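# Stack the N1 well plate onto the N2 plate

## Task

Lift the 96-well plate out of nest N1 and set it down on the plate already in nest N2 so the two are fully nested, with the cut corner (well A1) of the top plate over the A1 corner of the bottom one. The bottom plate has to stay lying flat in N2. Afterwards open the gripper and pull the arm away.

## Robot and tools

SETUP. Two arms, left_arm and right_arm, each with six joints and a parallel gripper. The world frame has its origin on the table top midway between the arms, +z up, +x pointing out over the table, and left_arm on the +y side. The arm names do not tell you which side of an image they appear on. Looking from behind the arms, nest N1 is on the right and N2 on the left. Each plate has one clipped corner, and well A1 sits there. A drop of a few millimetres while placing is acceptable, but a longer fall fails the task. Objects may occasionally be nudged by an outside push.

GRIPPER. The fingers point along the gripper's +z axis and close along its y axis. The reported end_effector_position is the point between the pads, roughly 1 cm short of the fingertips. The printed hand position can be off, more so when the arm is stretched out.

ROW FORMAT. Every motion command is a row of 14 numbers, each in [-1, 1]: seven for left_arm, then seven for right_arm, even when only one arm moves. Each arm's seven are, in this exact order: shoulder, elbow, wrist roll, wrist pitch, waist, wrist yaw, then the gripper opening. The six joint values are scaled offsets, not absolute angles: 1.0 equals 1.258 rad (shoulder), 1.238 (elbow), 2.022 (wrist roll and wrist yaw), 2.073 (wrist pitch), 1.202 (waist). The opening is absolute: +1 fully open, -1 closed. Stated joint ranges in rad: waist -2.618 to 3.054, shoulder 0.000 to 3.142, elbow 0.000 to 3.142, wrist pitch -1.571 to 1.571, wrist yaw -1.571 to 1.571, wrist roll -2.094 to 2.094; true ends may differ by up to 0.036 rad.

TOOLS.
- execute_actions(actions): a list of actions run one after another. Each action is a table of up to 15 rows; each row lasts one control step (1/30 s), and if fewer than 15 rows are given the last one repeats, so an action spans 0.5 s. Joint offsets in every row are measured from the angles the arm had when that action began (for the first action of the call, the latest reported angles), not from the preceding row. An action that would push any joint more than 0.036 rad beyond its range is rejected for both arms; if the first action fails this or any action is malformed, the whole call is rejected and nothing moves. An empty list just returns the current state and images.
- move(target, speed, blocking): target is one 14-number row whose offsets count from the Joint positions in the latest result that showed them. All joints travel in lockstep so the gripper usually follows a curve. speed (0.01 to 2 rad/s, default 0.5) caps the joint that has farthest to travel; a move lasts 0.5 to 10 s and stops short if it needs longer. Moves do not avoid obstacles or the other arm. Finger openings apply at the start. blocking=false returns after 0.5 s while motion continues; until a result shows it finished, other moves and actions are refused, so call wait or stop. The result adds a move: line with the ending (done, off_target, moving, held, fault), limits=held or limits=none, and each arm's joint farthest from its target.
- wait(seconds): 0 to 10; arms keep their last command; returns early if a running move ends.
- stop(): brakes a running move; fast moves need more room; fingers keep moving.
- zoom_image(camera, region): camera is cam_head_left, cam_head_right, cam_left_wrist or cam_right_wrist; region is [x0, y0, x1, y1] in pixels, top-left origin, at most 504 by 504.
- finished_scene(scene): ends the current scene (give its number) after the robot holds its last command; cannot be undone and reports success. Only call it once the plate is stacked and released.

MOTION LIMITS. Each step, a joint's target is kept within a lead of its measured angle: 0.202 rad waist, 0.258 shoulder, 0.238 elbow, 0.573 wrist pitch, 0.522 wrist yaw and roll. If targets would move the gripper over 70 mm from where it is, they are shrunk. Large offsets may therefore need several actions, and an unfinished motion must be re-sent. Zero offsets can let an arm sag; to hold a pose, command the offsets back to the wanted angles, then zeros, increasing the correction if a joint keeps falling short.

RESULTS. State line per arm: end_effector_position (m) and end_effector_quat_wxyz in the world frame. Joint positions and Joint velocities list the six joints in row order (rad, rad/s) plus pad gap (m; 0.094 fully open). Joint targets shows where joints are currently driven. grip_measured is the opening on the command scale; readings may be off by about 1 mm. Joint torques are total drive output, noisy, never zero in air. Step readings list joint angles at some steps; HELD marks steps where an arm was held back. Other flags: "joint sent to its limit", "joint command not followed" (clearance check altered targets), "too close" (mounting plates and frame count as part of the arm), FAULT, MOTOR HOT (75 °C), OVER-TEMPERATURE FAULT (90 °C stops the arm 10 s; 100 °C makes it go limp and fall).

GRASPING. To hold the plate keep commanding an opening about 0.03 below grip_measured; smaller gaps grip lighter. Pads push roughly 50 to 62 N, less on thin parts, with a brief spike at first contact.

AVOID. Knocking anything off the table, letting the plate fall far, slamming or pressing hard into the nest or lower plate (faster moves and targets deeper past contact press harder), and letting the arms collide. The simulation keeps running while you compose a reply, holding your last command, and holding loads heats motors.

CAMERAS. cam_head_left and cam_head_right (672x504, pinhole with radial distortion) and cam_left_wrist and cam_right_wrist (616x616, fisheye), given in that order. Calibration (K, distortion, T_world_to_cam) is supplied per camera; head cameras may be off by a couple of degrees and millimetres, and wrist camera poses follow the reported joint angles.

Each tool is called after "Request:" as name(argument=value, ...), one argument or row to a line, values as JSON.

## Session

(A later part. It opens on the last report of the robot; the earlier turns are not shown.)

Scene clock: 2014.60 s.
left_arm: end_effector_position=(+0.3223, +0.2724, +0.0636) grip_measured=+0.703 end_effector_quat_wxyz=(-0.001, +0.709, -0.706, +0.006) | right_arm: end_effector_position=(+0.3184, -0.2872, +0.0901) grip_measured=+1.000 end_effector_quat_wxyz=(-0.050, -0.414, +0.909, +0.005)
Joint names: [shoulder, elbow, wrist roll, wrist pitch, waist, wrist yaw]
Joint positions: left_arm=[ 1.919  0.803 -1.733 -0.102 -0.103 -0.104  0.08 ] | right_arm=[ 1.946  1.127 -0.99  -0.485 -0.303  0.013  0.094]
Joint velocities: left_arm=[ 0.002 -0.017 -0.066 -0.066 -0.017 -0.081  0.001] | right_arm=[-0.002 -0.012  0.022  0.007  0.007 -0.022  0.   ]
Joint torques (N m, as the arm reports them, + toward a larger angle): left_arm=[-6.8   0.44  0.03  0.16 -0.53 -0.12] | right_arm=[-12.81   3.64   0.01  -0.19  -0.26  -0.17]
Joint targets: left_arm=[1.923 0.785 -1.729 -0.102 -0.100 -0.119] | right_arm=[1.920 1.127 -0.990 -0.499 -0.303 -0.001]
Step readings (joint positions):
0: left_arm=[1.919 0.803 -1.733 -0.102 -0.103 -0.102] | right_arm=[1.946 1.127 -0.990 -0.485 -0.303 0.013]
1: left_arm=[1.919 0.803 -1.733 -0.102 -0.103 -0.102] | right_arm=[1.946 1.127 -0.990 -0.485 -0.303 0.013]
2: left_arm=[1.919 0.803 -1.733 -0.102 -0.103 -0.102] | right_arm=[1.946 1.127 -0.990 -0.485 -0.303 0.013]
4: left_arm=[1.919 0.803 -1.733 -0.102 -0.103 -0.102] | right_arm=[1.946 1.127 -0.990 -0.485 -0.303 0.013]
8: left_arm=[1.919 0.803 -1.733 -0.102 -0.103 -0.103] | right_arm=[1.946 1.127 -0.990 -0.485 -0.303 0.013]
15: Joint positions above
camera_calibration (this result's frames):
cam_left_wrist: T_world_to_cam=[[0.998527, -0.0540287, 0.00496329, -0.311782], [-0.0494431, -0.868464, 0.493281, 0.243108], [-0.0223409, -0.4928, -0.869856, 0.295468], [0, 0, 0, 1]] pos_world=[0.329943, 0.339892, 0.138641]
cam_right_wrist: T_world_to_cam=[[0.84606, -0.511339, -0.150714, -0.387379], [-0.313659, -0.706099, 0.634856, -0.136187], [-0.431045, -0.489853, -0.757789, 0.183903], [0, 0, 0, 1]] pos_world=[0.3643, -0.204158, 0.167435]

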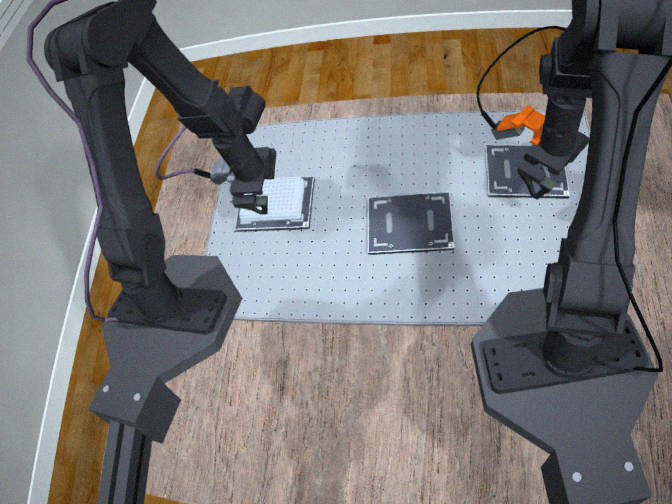

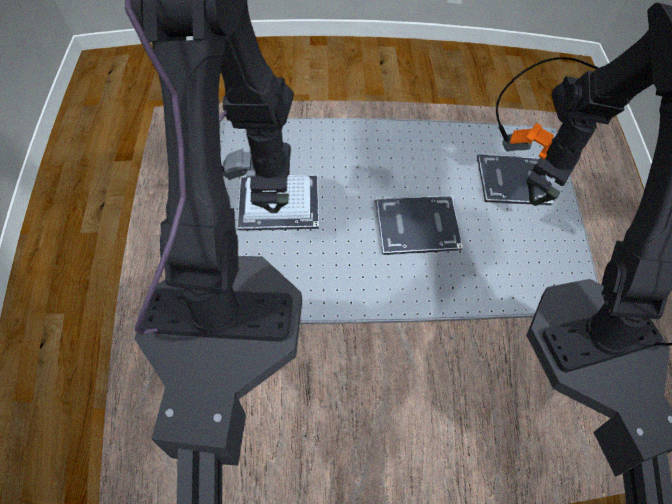

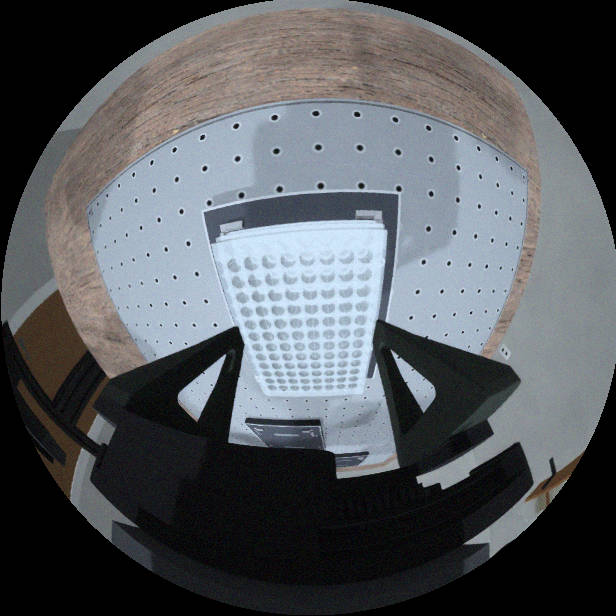

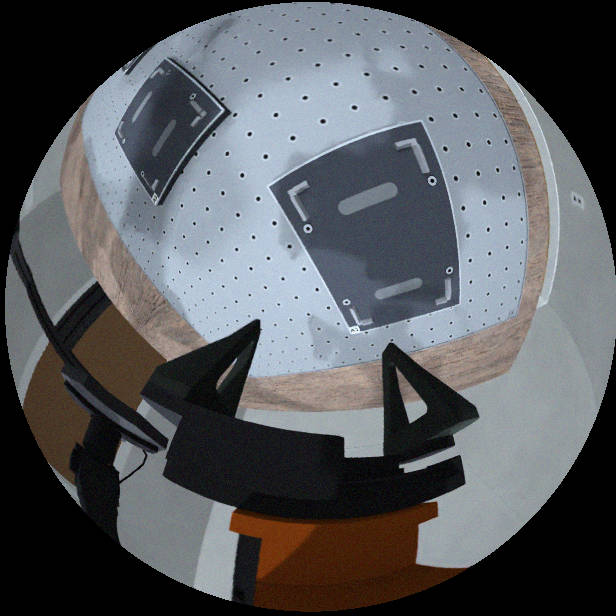

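Request:
wait(
  seconds=0,
)

Scene clock: 2016.70 s.
left_arm: end_effector_position=(+0.3224, +0.2726, +0.0636) grip_measured=+0.703 end_effector_quat_wxyz=(-0.002, +0.709, -0.706, +0.006) | right_arm: end_effector_position=(+0.3184, -0.2872, +0.0901) grip_measured=+1.000 end_effector_quat_wxyz=(-0.050, -0.414, +0.909, +0.005)
Joint names: [shoulder, elbow, wrist roll, wrist pitch, waist, wrist yaw]
Joint positions: left_arm=[ 1.919  0.803 -1.733 -0.102 -0.103 -0.106  0.08 ] | right_arm=[ 1.946  1.127 -0.99  -0.485 -0.303  0.013  0.094]
Joint velocities: left_arm=[ 0.002 -0.002 -0.022  0.051 -0.007 -0.051 -0.001] | right_arm=[-0.012 -0.012 -0.095  0.007  0.017 -0.022  0.   ]
Joint torques (N m, as the arm reports them, + toward a larger angle): left_arm=[-6.81  0.45  0.03  0.16 -0.53 -0.11] | right_arm=[-12.79   3.64   0.01  -0.2   -0.25  -0.15]
Joint targets: left_arm=[1.923 0.785 -1.729 -0.102 -0.100 -0.119] | right_arm=[1.920 1.127 -0.990 -0.499 -0.303 -0.001]
camera_calibration (this result's frames):
cam_left_wrist: T_world_to_cam=[[0.998527, -0.0540199, 0.00512206, -0.311822], [-0.0495473, -0.869207, 0.49196, 0.243664], [-0.0221235, -0.491489, -0.870603, 0.29522], [0, 0, 0, 1]] pos_world=[0.329967, 0.340048, 0.138744]
cam_right_wrist: T_world_to_cam=[[0.84606, -0.511339, -0.150714, -0.387379], [-0.313659, -0.706099, 0.634856, -0.136187], [-0.431045, -0.489853, -0.757789, 0.183903], [0, 0, 0, 1]] pos_world=[0.3643, -0.204158, 0.167435]

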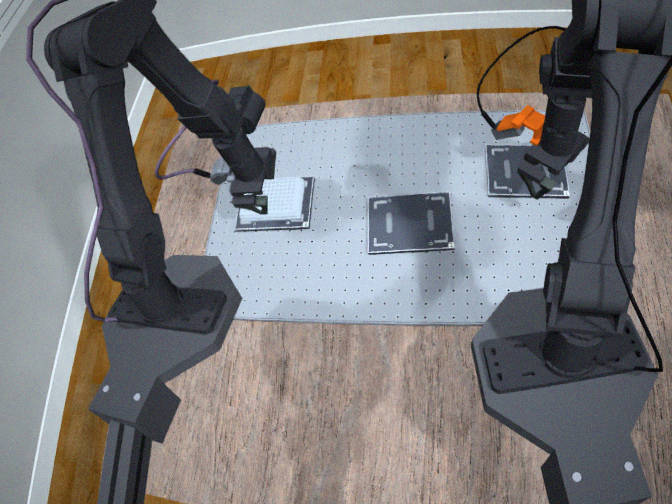

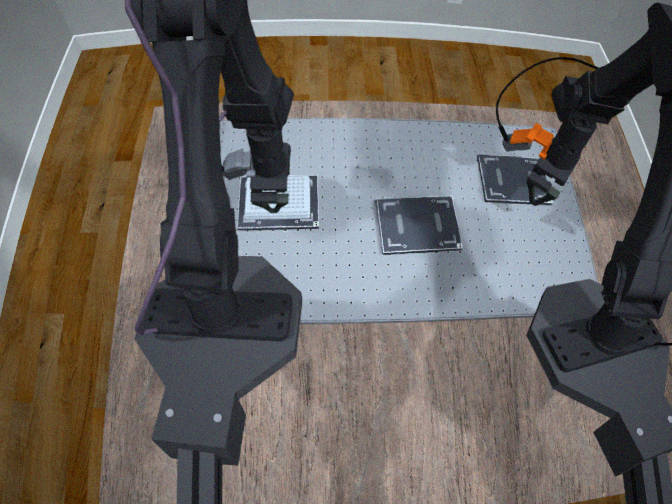

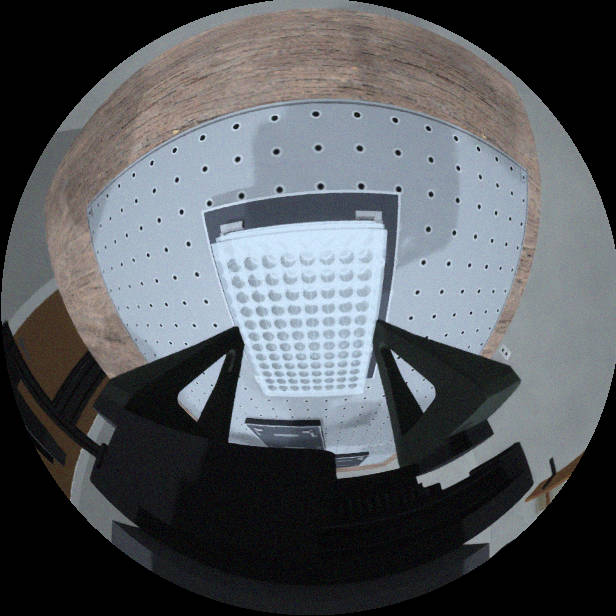

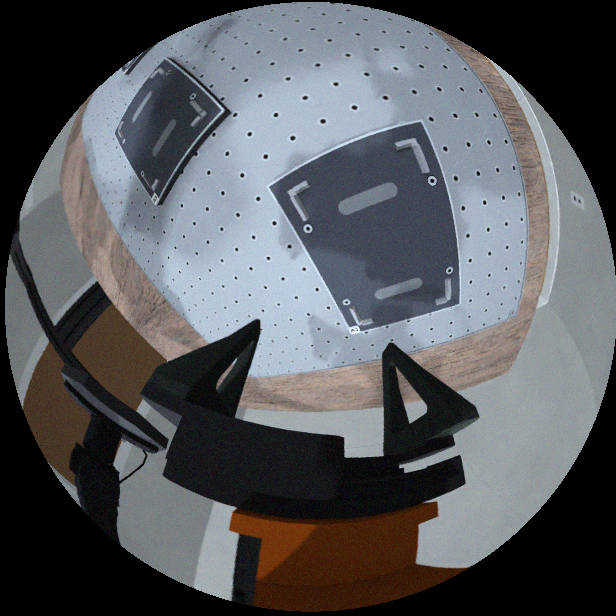

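Request:
execute_actions(
  actions=[
    [[0.003,-0.0145,0.002,0.0,0.003,-0.0068,0.69,-0.0207,0,0,-0.0068,0,-0.0069,1.0],[0.003,-0.0145,0.002,0.0,0.003,-0.0072,0.69,-0.0207,0,0,-0.0068,0,-0.0069,1.0],[0.003,-0.0145,0.002,0.0,0.003,-0.0076,0.69,-0.0207,0,0,-0.0068,0,-0.0069,1.0],[0.003,-0.0145,0.002,0.0,0.003,-0.0079,0.69,-0.0207,0,0,-0.0068,0,-0.0069,1.0]],
  ],
)

Scene clock: 2021.10 s.
left_arm: end_effector_position=(+0.3224, +0.2731, +0.0636) grip_measured=+0.703 end_effector_quat_wxyz=(-0.002, +0.709, -0.706, +0.005) | right_arm: end_effector_position=(+0.3184, -0.2872, +0.0901) grip_measured=+1.000 end_effector_quat_wxyz=(-0.050, -0.414, +0.909, +0.005)
Joint names: [shoulder, elbow, wrist roll, wrist pitch, waist, wrist yaw]
Joint positions: left_arm=[ 1.919  0.803 -1.733 -0.102 -0.103 -0.108  0.08 ] | right_arm=[ 1.946  1.127 -0.99  -0.485 -0.303  0.013  0.094]
Joint velocities: left_arm=[-0.002 -0.002 -0.081  0.022 -0.012 -0.095 -0.   ] | right_arm=[-0.002  0.002 -0.051  0.037 -0.002  0.007  0.   ]
Joint torques (N m, as the arm reports them, + toward a larger angle): left_arm=[-6.8   0.45  0.03  0.16 -0.52 -0.11] | right_arm=[-12.83   3.64   0.01  -0.2   -0.28  -0.16]
Joint targets: left_arm=[1.923 0.785 -1.729 -0.102 -0.100 -0.122] | right_arm=[1.920 1.127 -0.990 -0.499 -0.303 -0.001]
Step readings (joint positions):
0: left_arm=[1.919 0.803 -1.733 -0.102 -0.103 -0.106] | right_arm=[1.946 1.127 -0.990 -0.485 -0.303 0.013]
1: left_arm=[1.919 0.803 -1.733 -0.102 -0.103 -0.106] | right_arm=[1.946 1.127 -0.990 -0.485 -0.303 0.013]
2: left_arm=[1.919 0.803 -1.733 -0.102 -0.103 -0.106] | right_arm=[1.946 1.127 -0.990 -0.485 -0.303 0.013]
4: left_arm=[1.919 0.803 -1.733 -0.102 -0.103 -0.106] | right_arm=[1.946 1.127 -0.990 -0.485 -0.303 0.013]
8: left_arm=[1.919 0.803 -1.733 -0.102 -0.103 -0.108] | right_arm=[1.946 1.127 -0.990 -0.485 -0.303 0.013]
15: Joint positions above
camera_calibration (this result's frames):
cam_left_wrist: T_world_to_cam=[[0.998526, -0.0540072, 0.00536024, -0.311883], [-0.0497031, -0.870318, 0.489977, 0.244498], [-0.0217972, -0.489521, -0.871719, 0.294847], [0, 0, 0, 1]] pos_world=[0.330003, 0.340281, 0.138897]
cam_right_wrist: T_world_to_cam=[[0.84606, -0.511339, -0.150714, -0.387379], [-0.313659, -0.706099, 0.634856, -0.136187], [-0.431045, -0.489853, -0.757789, 0.183903], [0, 0, 0, 1]] pos_world=[0.3643, -0.204158, 0.167435]

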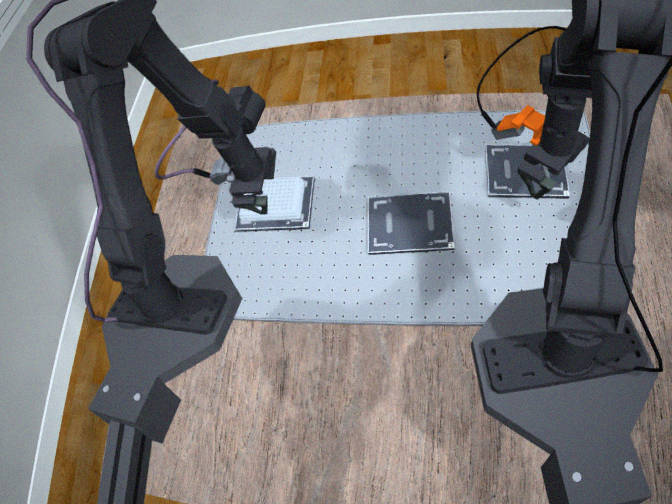

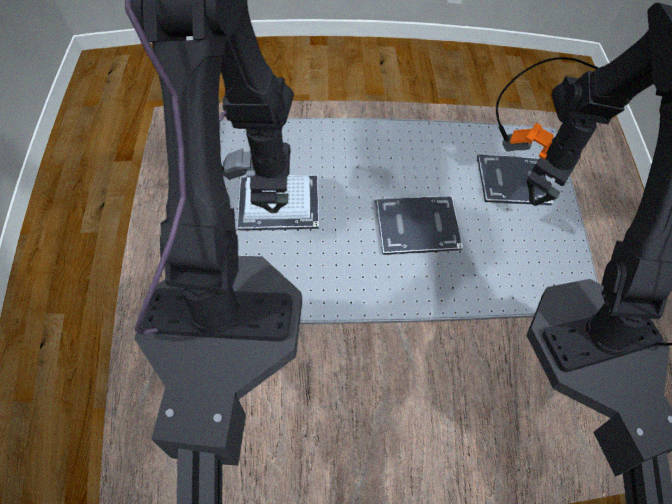

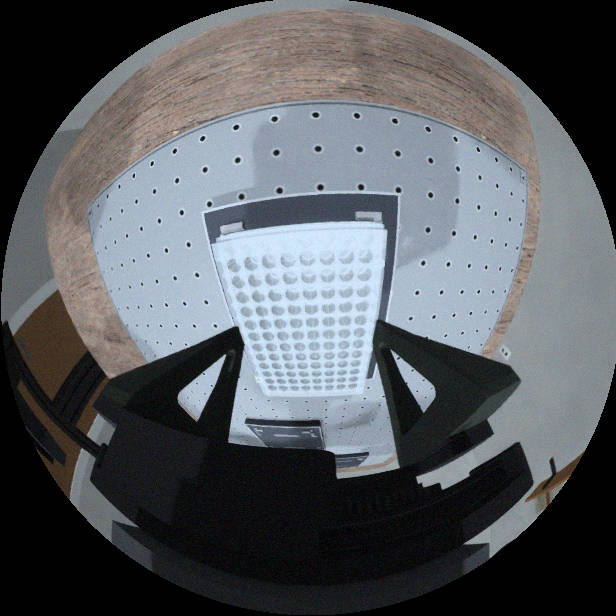

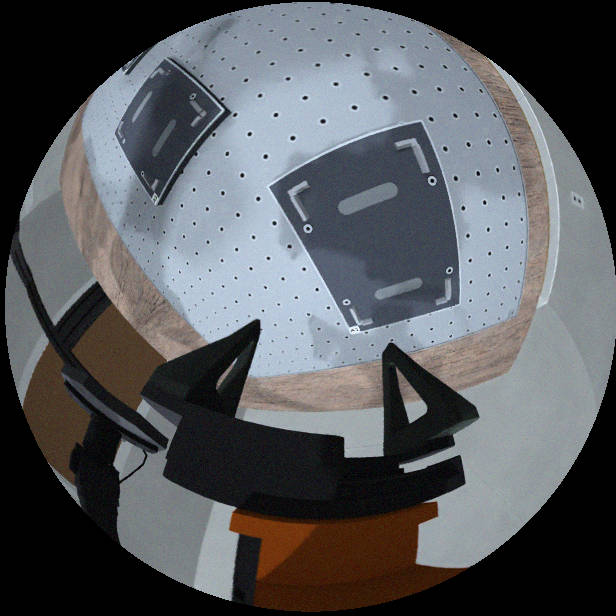

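Request:
execute_actions(
  actions=[],
)

Scene clock: 2034.30 s.
left_arm: end_effector_position=(+0.3224, +0.2731, +0.0636) grip_measured=+0.703 end_effector_quat_wxyz=(-0.002, +0.709, -0.706, +0.005) | right_arm: end_effector_position=(+0.3184, -0.2872, +0.0901) grip_measured=+1.000 end_effector_quat_wxyz=(-0.050, -0.414, +0.909, +0.005)
Joint names: [shoulder, elbow, wrist roll, wrist pitch, waist, wrist yaw]
Joint positions: left_arm=[ 1.919  0.803 -1.733 -0.102 -0.103 -0.108  0.08 ] | right_arm=[ 1.946  1.127 -0.99  -0.485 -0.303  0.013  0.094]
Joint velocities: left_arm=[ 0.002 -0.002  0.081  0.037 -0.007 -0.051  0.   ] | right_arm=[ 0.012  0.002 -0.007  0.007 -0.007 -0.007  0.   ]
Joint torques (N m, as the arm reports them, + toward a larger angle): left_arm=[-6.81  0.44  0.03  0.16 -0.53 -0.11] | right_arm=[-12.83   3.62   0.01  -0.2   -0.28  -0.16]
Joint targets: left_arm=[1.923 0.785 -1.729 -0.102 -0.100 -0.121] | right_arm=[1.920 1.127 -0.990 -0.499 -0.303 -0.001]
camera_calibration (this result's frames):
cam_left_wrist: T_world_to_cam=[[0.998526, -0.0540072, 0.00536024, -0.311883], [-0.0497031, -0.870318, 0.489977, 0.244498], [-0.0217972, -0.489521, -0.871719, 0.294847], [0, 0, 0, 1]] pos_world=[0.330003, 0.340281, 0.138897]
cam_right_wrist: T_world_to_cam=[[0.84606, -0.511339, -0.150714, -0.387379], [-0.313659, -0.706099, 0.634856, -0.136187], [-0.431045, -0.489853, -0.757789, 0.183903], [0, 0, 0, 1]] pos_world=[0.3643, -0.204158, 0.167435]

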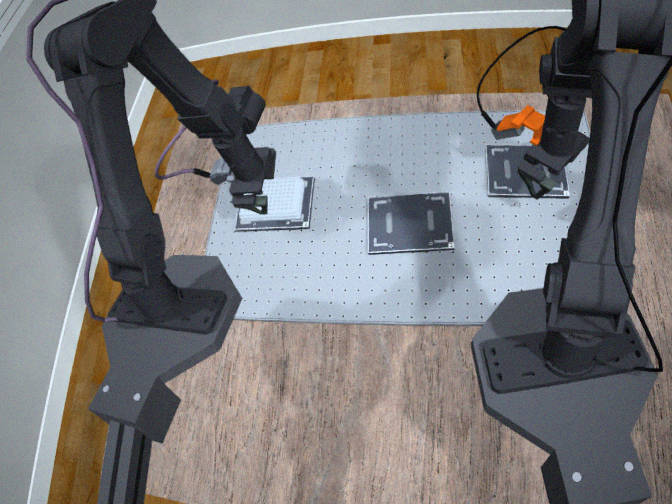

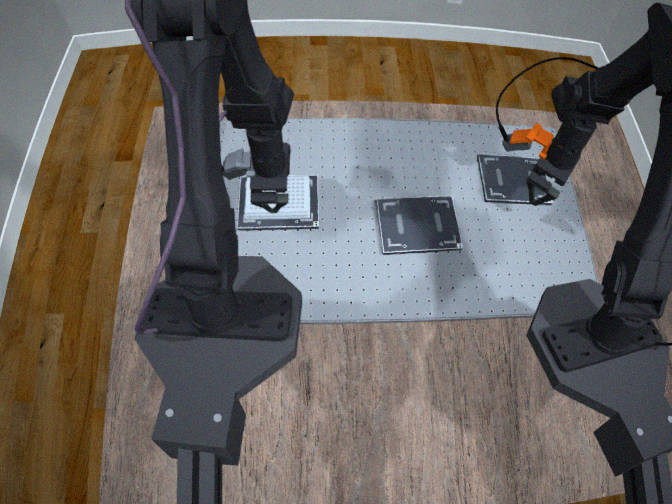

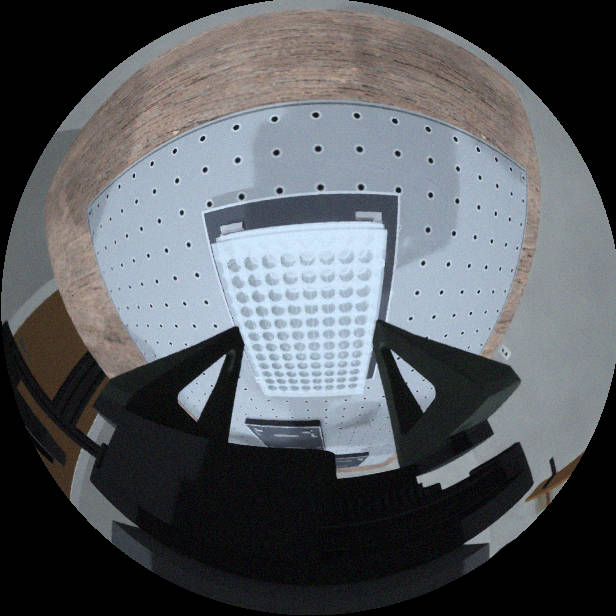

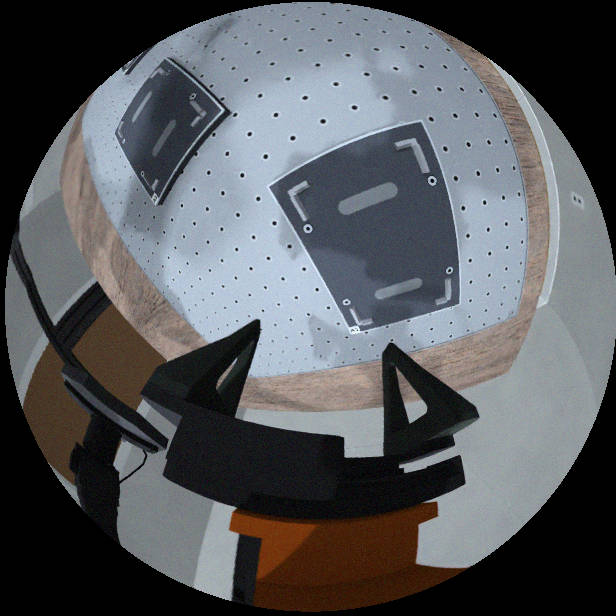

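Request:
wait(
  seconds=0,
)

Scene clock: 2037.20 s.
left_arm: end_effector_position=(+0.3224, +0.2731, +0.0636) grip_measured=+0.703 end_effector_quat_wxyz=(-0.002, +0.709, -0.706, +0.005) | right_arm: end_effector_position=(+0.3184, -0.2872, +0.0901) grip_measured=+1.000 end_effector_quat_wxyz=(-0.050, -0.414, +0.909, +0.005)
Joint names: [shoulder, elbow, wrist roll, wrist pitch, waist, wrist yaw]
Joint positions: left_arm=[ 1.919  0.803 -1.733 -0.102 -0.103 -0.108  0.08 ] | right_arm=[ 1.946  1.127 -0.99  -0.485 -0.303  0.013  0.094]
Joint velocities: left_arm=[ 0.007  0.007  0.051 -0.051  0.007  0.007 -0.   ] | right_arm=[-0.002 -0.002 -0.051  0.007 -0.022  0.007  0.   ]
Joint torques (N m, as the arm reports them, + toward a larger angle): left_arm=[-6.8   0.45  0.03  0.16 -0.53 -0.11] | right_arm=[-12.8    3.62   0.01  -0.19  -0.27  -0.16]
Joint targets: left_arm=[1.923 0.785 -1.729 -0.102 -0.100 -0.121] | right_arm=[1.920 1.127 -0.990 -0.499 -0.303 -0.001]
camera_calibration (this result's frames):
cam_left_wrist: T_world_to_cam=[[0.998526, -0.0540072, 0.00536024, -0.311883], [-0.0497031, -0.870318, 0.489977, 0.244498], [-0.0217972, -0.489521, -0.871719, 0.294847], [0, 0, 0, 1]] pos_world=[0.330003, 0.340281, 0.138897]
cam_right_wrist: T_world_to_cam=[[0.84606, -0.511339, -0.150714, -0.387379], [-0.313659, -0.706099, 0.634856, -0.136187], [-0.431045, -0.489853, -0.757789, 0.183903], [0, 0, 0, 1]] pos_world=[0.3643, -0.204158, 0.167435]

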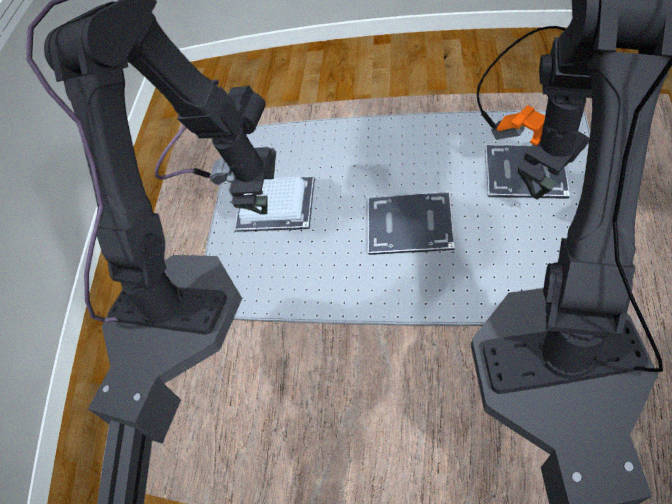

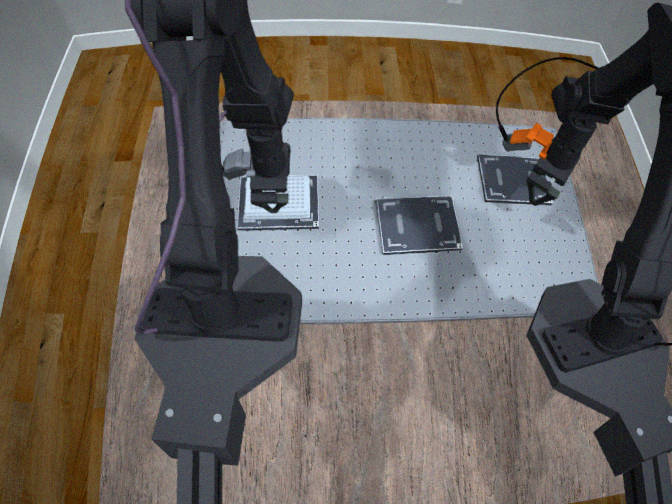

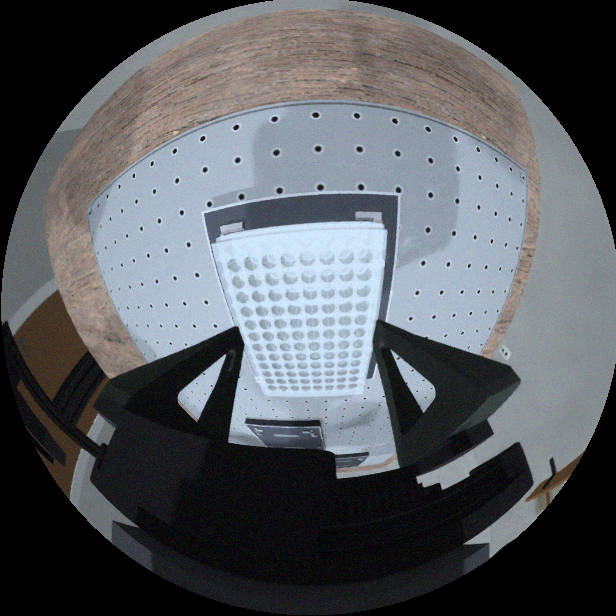

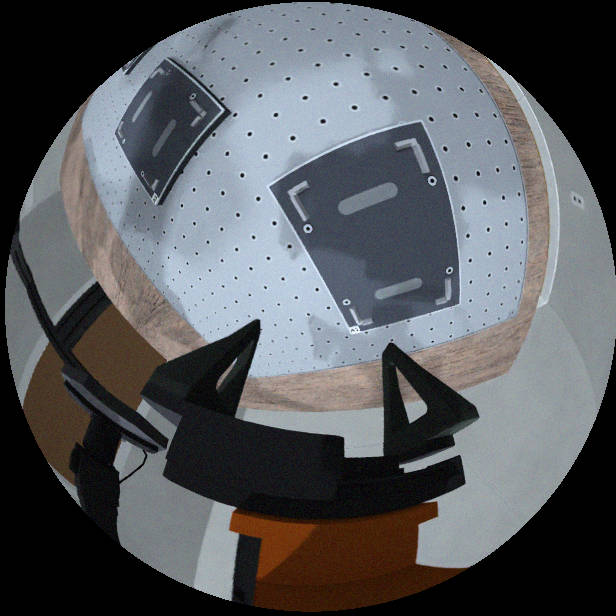

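Request:
execute_actions(
  actions=[
    [[0.003,-0.0145,0.002,0.0,0.0025,-0.0066,0.69,-0.0207,0,0,-0.0068,0,-0.0069,1.0],[0.003,-0.0145,0.002,0.0,0.0025,-0.0070,0.69,-0.0207,0,0,-0.0068,0,-0.0069,1.0],[0.003,-0.0145,0.002,0.0,0.0025,-0.0074,0.69,-0.0207,0,0,-0.0068,0,-0.0069,1.0],[0.003,-0.0145,0.002,0.0,0.0025,-0.0078,0.69,-0.0207,0,0,-0.0068,0,-0.0069,1.0]],
  ],
)

Scene clock: 2042.40 s.
left_arm: end_effector_position=(+0.3225, +0.2734, +0.0636) grip_measured=+0.703 end_effector_quat_wxyz=(-0.003, +0.709, -0.706, +0.004) | right_arm: end_effector_position=(+0.3184, -0.2872, +0.0901) grip_measured=+1.000 end_effector_quat_wxyz=(-0.050, -0.414, +0.909, +0.005)
Joint names: [shoulder, elbow, wrist roll, wrist pitch, waist, wrist yaw]
Joint positions: left_arm=[ 1.919  0.803 -1.733 -0.102 -0.103 -0.11   0.08 ] | right_arm=[ 1.946  1.127 -0.99  -0.485 -0.303  0.013  0.094]
Joint velocities: left_arm=[ 0.012 -0.032  0.007 -0.022 -0.007 -0.051  0.   ] | right_arm=[ 0.002 -0.002  0.037 -0.037  0.007 -0.095  0.   ]
Joint torques (N m, as the arm reports them, + toward a larger angle): left_arm=[-6.8   0.44  0.03  0.16 -0.57 -0.11] | right_arm=[-12.84   3.63   0.01  -0.19  -0.26  -0.16]
Joint targets: left_arm=[1.923 0.785 -1.729 -0.102 -0.100 -0.124] | right_arm=[1.920 1.127 -0.990 -0.499 -0.303 -0.001]
Step readings (joint positions):
0: left_arm=[1.919 0.803 -1.733 -0.102 -0.103 -0.108] | right_arm=[1.946 1.127 -0.990 -0.485 -0.303 0.013]
1: left_arm=[1.919 0.803 -1.733 -0.102 -0.103 -0.108] | right_arm=[1.946 1.127 -0.990 -0.485 -0.303 0.013]
2: left_arm=[1.919 0.803 -1.733 -0.102 -0.103 -0.108] | right_arm=[1.946 1.127 -0.990 -0.485 -0.303 0.013]
4: left_arm=[1.919 0.803 -1.733 -0.102 -0.103 -0.109] | right_arm=[1.946 1.127 -0.990 -0.485 -0.303 0.013]
8: left_arm=[1.919 0.803 -1.733 -0.102 -0.103 -0.109] | right_arm=[1.946 1.127 -0.990 -0.485 -0.303 0.013]
15: Joint positions above
camera_calibration (this result's frames):
cam_left_wrist: T_world_to_cam=[[0.998526, -0.0539971, 0.00555875, -0.311934], [-0.0498323, -0.87124, 0.488322, 0.245192], [-0.0215249, -0.487879, -0.872646, 0.294534], [0, 0, 0, 1]] pos_world=[0.330032, 0.340474, 0.139026]
cam_right_wrist: T_world_to_cam=[[0.84606, -0.511339, -0.150714, -0.387379], [-0.313659, -0.706099, 0.634856, -0.136187], [-0.431045, -0.489853, -0.757789, 0.183903], [0, 0, 0, 1]] pos_world=[0.3643, -0.204158, 0.167435]

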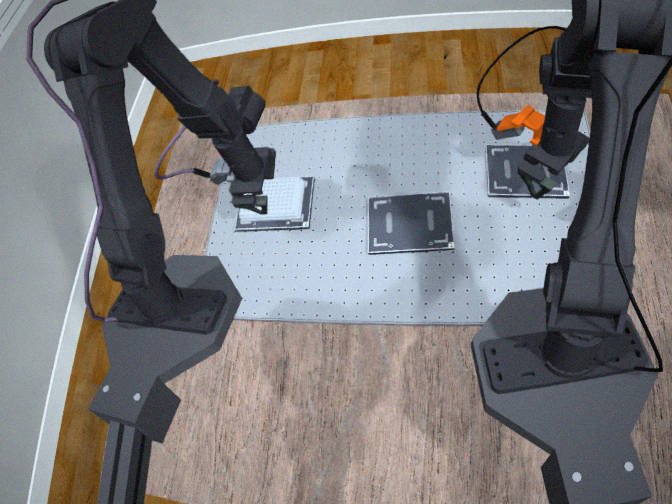

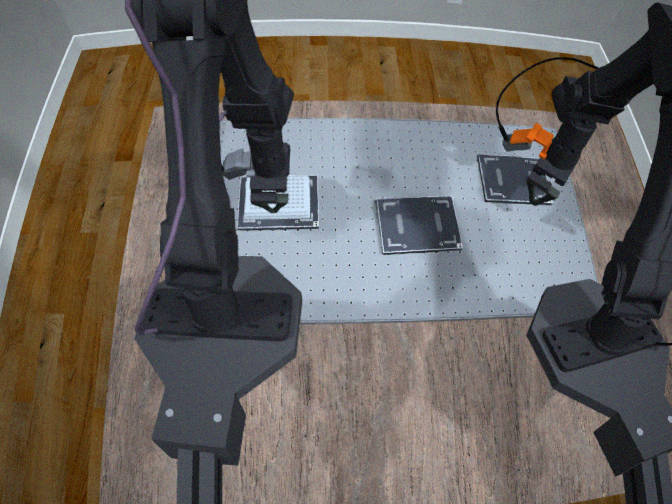

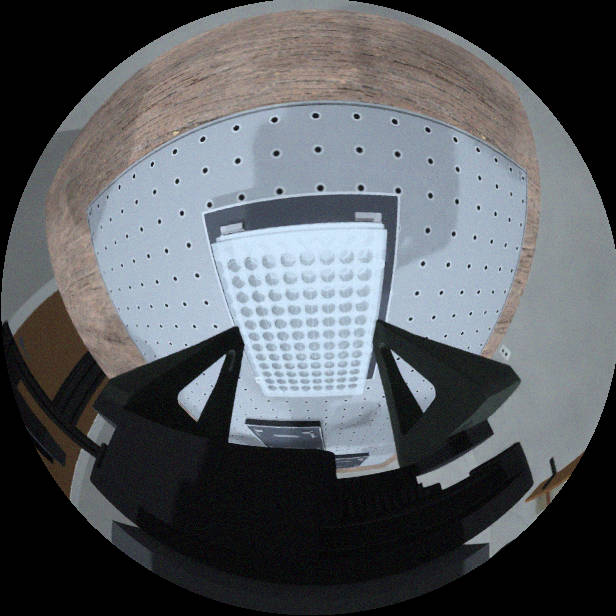

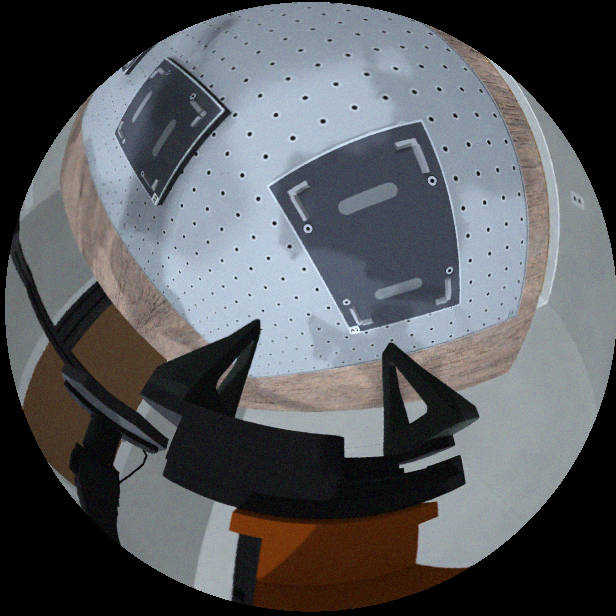

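Request:
execute_actions(
  actions=[
    [[0.003,-0.0145,0.002,0.0,0.0025,-0.002,0.71,-0.0207,0,0,-0.0068,0,-0.0069,1.0]],
    [[0,0,0,0,0,0,0.725,0,0,0,0,0,0,1.0]],
    [[0,0,0,0,0,0,0.74,0,0,0,0,0,0,1.0]],
    [[0,0,0,0,0,0,0.76,0,0,0,0,0,0,1.0]],
  ],
)

Scene clock: 2048.13 s.
left_arm: end_effector_position=(+0.3225, +0.2735, +0.0636) grip_measured=+0.758 end_effector_quat_wxyz=(-0.003, +0.709, -0.706, +0.004) | right_arm: end_effector_position=(+0.3184, -0.2872, +0.0901) grip_measured=+1.000 end_effector_quat_wxyz=(-0.050, -0.414, +0.909, +0.005)
Joint names: [shoulder, elbow, wrist roll, wrist pitch, waist, wrist yaw]
Joint positions: left_arm=[ 1.919  0.803 -1.733 -0.102 -0.103 -0.11   0.083] | right_arm=[ 1.946  1.127 -0.99  -0.485 -0.303  0.013  0.094]
Joint velocities: left_arm=[-0.007 -0.012  0.022 -0.007 -0.002  0.007  0.001] | right_arm=[ 0.002  0.002  0.022 -0.037 -0.002  0.037  0.   ]
Joint torques (N m, as the arm reports them, + toward a larger angle): left_arm=[-7.06  1.64  0.    0.16 -0.76  0.01] | right_arm=[-10.41   3.64   0.01  -0.07  -0.24   0.01]
Joint targets: left_arm=[1.919 0.803 -1.733 -0.102 -0.103 -0.110] | right_arm=[1.946 1.127 -0.990 -0.485 -0.303 0.013]
Step readings (joint positions; steps 1 to 15: 1st action; 16 to 30: 2nd action; 31 to 45: 3rd action; 46 to 60: 4th action):
0: left_arm=[1.919 0.803 -1.733 -0.102 -0.103 -0.110] | right_arm=[1.946 1.127 -0.990 -0.485 -0.303 0.013]
1: left_arm=[1.919 0.803 -1.733 -0.102 -0.103 -0.110] | right_arm=[1.946 1.127 -0.990 -0.485 -0.303 0.013]
2: left_arm=[1.919 0.803 -1.733 -0.102 -0.103 -0.110] | right_arm=[1.946 1.127 -0.990 -0.485 -0.303 0.013]
4: left_arm=[1.919 0.803 -1.733 -0.102 -0.103 -0.110] | right_arm=[1.946 1.127 -0.990 -0.485 -0.303 0.013]
8: left_arm=[1.919 0.803 -1.733 -0.102 -0.103 -0.110] | right_arm=[1.946 1.127 -0.990 -0.485 -0.303 0.013]
15: left_arm=[1.919 0.803 -1.733 -0.102 -0.103 -0.110] | right_arm=[1.946 1.127 -0.990 -0.485 -0.303 0.013]
16: left_arm=[1.919 0.803 -1.733 -0.102 -0.103 -0.110] | right_arm=[1.946 1.127 -0.990 -0.485 -0.303 0.013]
17: left_arm=[1.919 0.803 -1.733 -0.102 -0.103 -0.110] | right_arm=[1.946 1.127 -0.990 -0.485 -0.303 0.013]
19: left_arm=[1.919 0.803 -1.733 -0.102 -0.103 -0.110] | right_arm=[1.946 1.127 -0.990 -0.485 -0.303 0.013]
23: left_arm=[1.919 0.803 -1.733 -0.102 -0.103 -0.110] | right_arm=[1.946 1.127 -0.990 -0.485 -0.303 0.013]
30: left_arm=[1.919 0.803 -1.733 -0.102 -0.103 -0.110] | right_arm=[1.946 1.127 -0.990 -0.485 -0.303 0.013]
31: left_arm=[1.919 0.803 -1.733 -0.102 -0.103 -0.110] | right_arm=[1.946 1.127 -0.990 -0.485 -0.303 0.013]
32: left_arm=[1.919 0.803 -1.733 -0.102 -0.103 -0.110] | right_arm=[1.946 1.127 -0.990 -0.485 -0.303 0.013]
34: left_arm=[1.919 0.803 -1.733 -0.102 -0.103 -0.110] | right_arm=[1.946 1.127 -0.990 -0.485 -0.303 0.013]
38: left_arm=[1.919 0.803 -1.733 -0.102 -0.103 -0.110] | right_arm=[1.946 1.127 -0.990 -0.485 -0.303 0.013]
45: left_arm=[1.919 0.803 -1.733 -0.102 -0.103 -0.110] | right_arm=[1.946 1.127 -0.990 -0.485 -0.303 0.013]
46: left_arm=[1.919 0.803 -1.733 -0.102 -0.103 -0.110] | right_arm=[1.946 1.127 -0.990 -0.485 -0.303 0.013]
47: left_arm=[1.919 0.803 -1.733 -0.102 -0.103 -0.110] | right_arm=[1.946 1.127 -0.990 -0.485 -0.303 0.013]
49: left_arm=[1.919 0.803 -1.733 -0.102 -0.103 -0.110] | right_arm=[1.946 1.127 -0.990 -0.485 -0.303 0.013]
53: left_arm=[1.919 0.803 -1.733 -0.102 -0.103 -0.110] | right_arm=[1.946 1.127 -0.990 -0.485 -0.303 0.013]
60: Joint positions above
camera_calibration (this result's frames):
cam_left_wrist: T_world_to_cam=[[0.998526, -0.0539951, 0.00559845, -0.311944], [-0.0498581, -0.871424, 0.48799, 0.245331], [-0.0214705, -0.48755, -0.872831, 0.294472], [0, 0, 0, 1]] pos_world=[0.330038, 0.340513, 0.139052]
cam_right_wrist: T_world_to_cam=[[0.84606, -0.511339, -0.150714, -0.387379], [-0.313659, -0.706099, 0.634856, -0.136187], [-0.431045, -0.489853, -0.757789, 0.183903], [0, 0, 0, 1]] pos_world=[0.3643, -0.204158, 0.167435]

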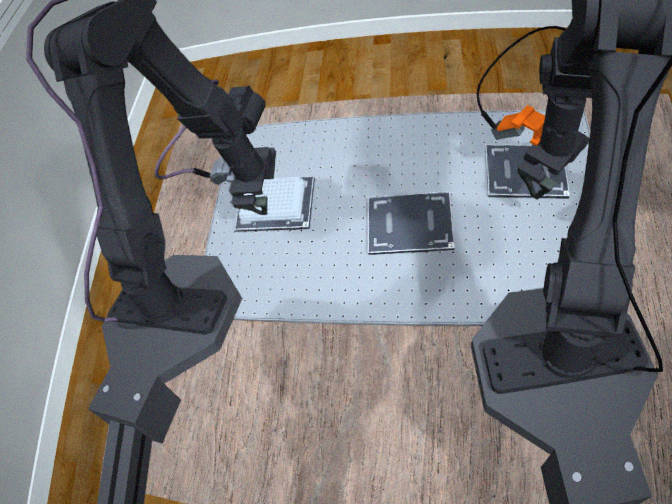

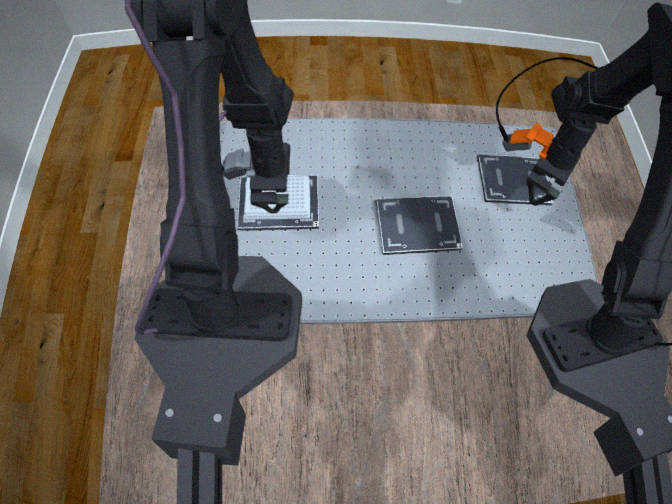

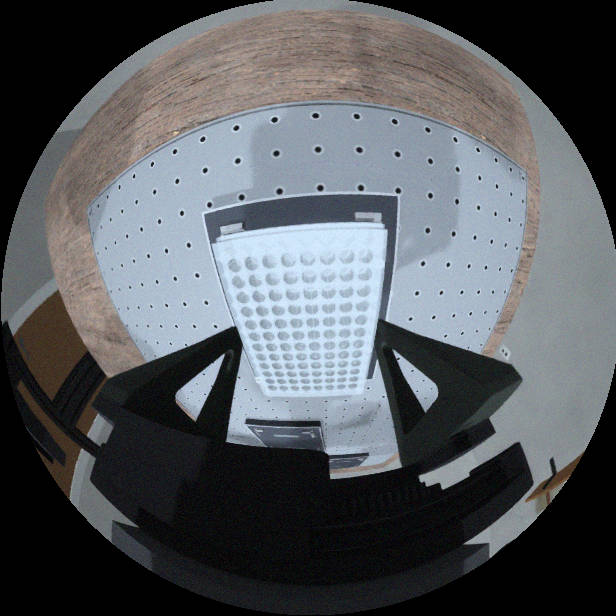

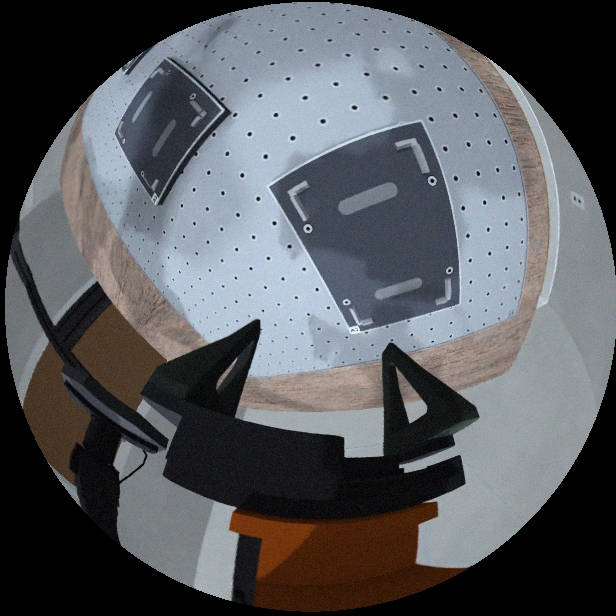

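Request:
zoom_image(
  camera="cam_left_wrist",
  region=[190, 180, 410, 300],
)

Request:
execute_actions(
  actions=[
    [[0.003,-0.0145,0.002,0.0,0.0025,-0.001,0.76,-0.0207,0,0,-0.0068,0,-0.0069,1.0]],
  ],
)

Region (190, 180, 410, 300) of cam_left_wrist's 616x616 image, scaled by 2.291, with more detail than that image has; it fills the top 275 rows of this view, and the rest is white.

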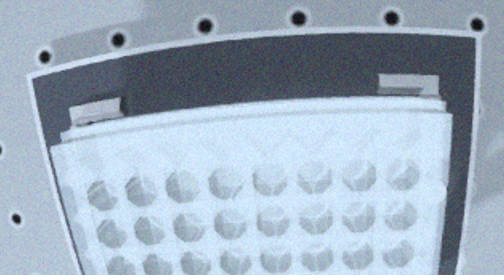

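Scene clock: 2050.57 s.
left_arm: end_effector_position=(+0.3225, +0.2735, +0.0636) grip_measured=+0.758 end_effector_quat_wxyz=(-0.003, +0.709, -0.706, +0.004) | right_arm: end_effector_position=(+0.3184, -0.2872, +0.0901) grip_measured=+1.000 end_effector_quat_wxyz=(-0.050, -0.414, +0.909, +0.005)
Joint names: [shoulder, elbow, wrist roll, wrist pitch, waist, wrist yaw]
Joint positions: left_arm=[ 1.919  0.803 -1.733 -0.102 -0.103 -0.11   0.083] | right_arm=[ 1.946  1.127 -0.99  -0.485 -0.303  0.013  0.094]
Joint velocities: left_arm=[-0.002  0.017 -0.051 -0.051 -0.007 -0.066  0.   ] | right_arm=[ 0.002 -0.017  0.037  0.066 -0.022  0.037  0.   ]
Joint torques (N m, as the arm reports them, + toward a larger angle): left_arm=[-6.8   0.45  0.03  0.16 -0.57 -0.01] | right_arm=[-12.83   3.62   0.02  -0.19  -0.26  -0.16]
Joint targets: left_arm=[1.923 0.785 -1.729 -0.102 -0.100 -0.112] | right_arm=[1.920 1.127 -0.990 -0.499 -0.303 -0.001]
Step readings (joint positions):
0: left_arm=[1.919 0.803 -1.733 -0.102 -0.103 -0.110] | right_arm=[1.946 1.127 -0.990 -0.485 -0.303 0.013]
1: left_arm=[1.919 0.803 -1.733 -0.102 -0.103 -0.110] | right_arm=[1.946 1.127 -0.990 -0.485 -0.303 0.013]
2: left_arm=[1.919 0.803 -1.733 -0.102 -0.103 -0.110] | right_arm=[1.946 1.127 -0.990 -0.485 -0.303 0.013]
4: left_arm=[1.919 0.803 -1.733 -0.102 -0.103 -0.110] | right_arm=[1.946 1.127 -0.990 -0.485 -0.303 0.013]
8: left_arm=[1.919 0.803 -1.733 -0.102 -0.103 -0.110] | right_arm=[1.946 1.127 -0.990 -0.485 -0.303 0.013]
15: Joint positions above
camera_calibration (this result's frames):
cam_left_wrist: T_world_to_cam=[[0.998526, -0.0539951, 0.00559845, -0.311944], [-0.0498581, -0.871424, 0.48799, 0.245331], [-0.0214705, -0.48755, -0.872831, 0.294472], [0, 0, 0, 1]] pos_world=[0.330038, 0.340513, 0.139052]
cam_right_wrist: T_world_to_cam=[[0.84606, -0.511339, -0.150714, -0.387379], [-0.313659, -0.706099, 0.634856, -0.136187], [-0.431045, -0.489853, -0.757789, 0.183903], [0, 0, 0, 1]] pos_world=[0.3643, -0.204158, 0.167435]

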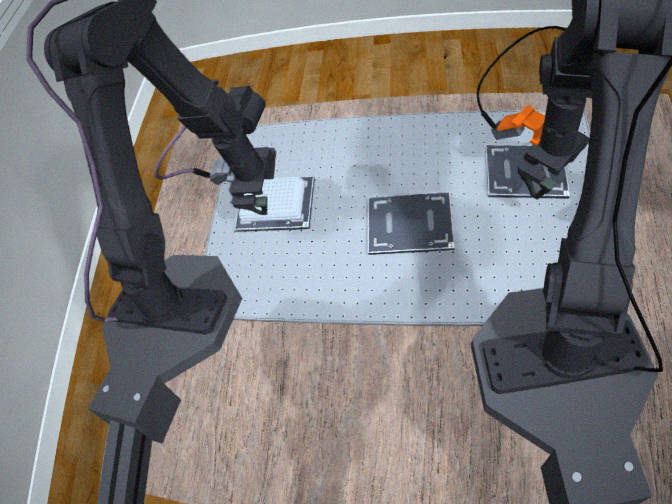

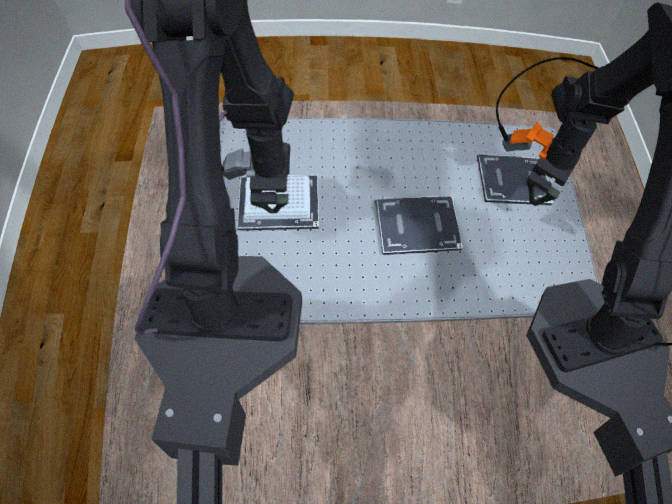

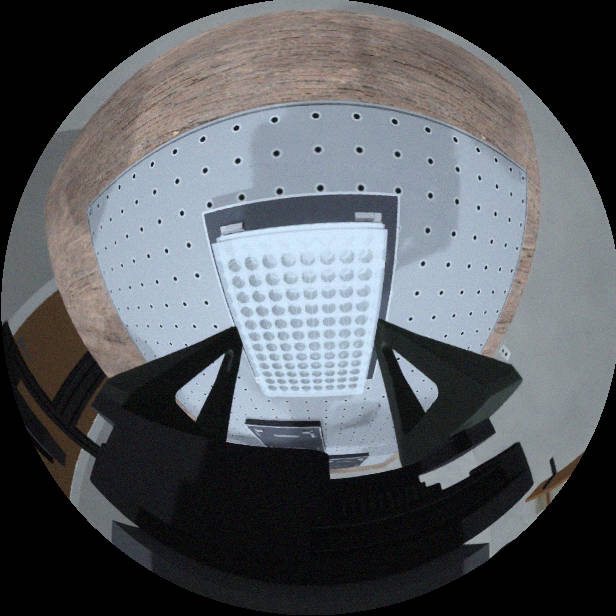

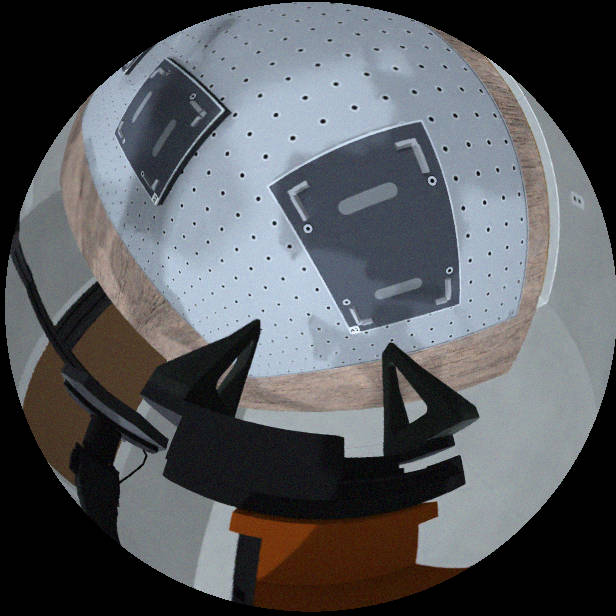

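Request:
zoom_image(
  camera="cam_left_wrist",
  region=[225, 320, 395, 430],
)

Request:
zoom_image(
  camera="cam_left_wrist",
  region=[200, 205, 270, 265],
)

Request:
zoom_image(
  camera="cam_left_wrist",
  region=[335, 195, 405, 255],
)

Region (225, 320, 395, 430) of cam_left_wrist's 616x616 image, scaled by 2.965, with more detail than that image has; it fills the top 326 rows of this view, and the rest is white.

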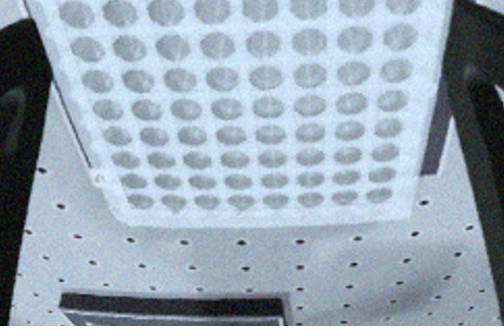

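Region (200, 205, 270, 265) of cam_left_wrist's 616x616 image, scaled by 7.200, with more detail than that image has; it fills the top 432 rows of this view, and the rest is white.

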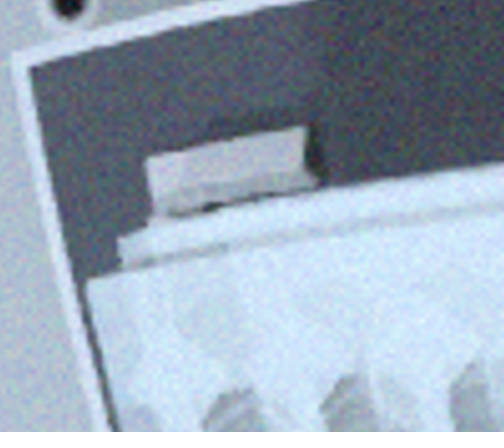

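Region (335, 195, 405, 255) of cam_left_wrist's 616x616 image, scaled by 7.200, with more detail than that image has; it fills the top 432 rows of this view, and the rest is white.

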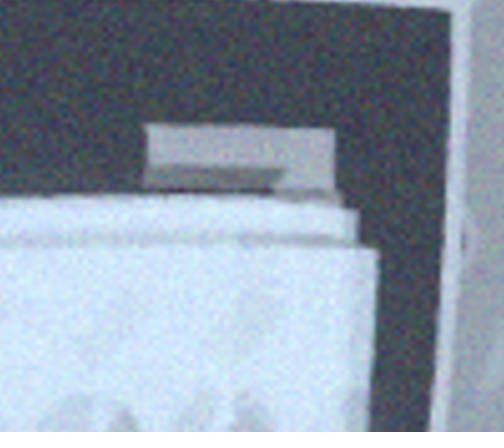

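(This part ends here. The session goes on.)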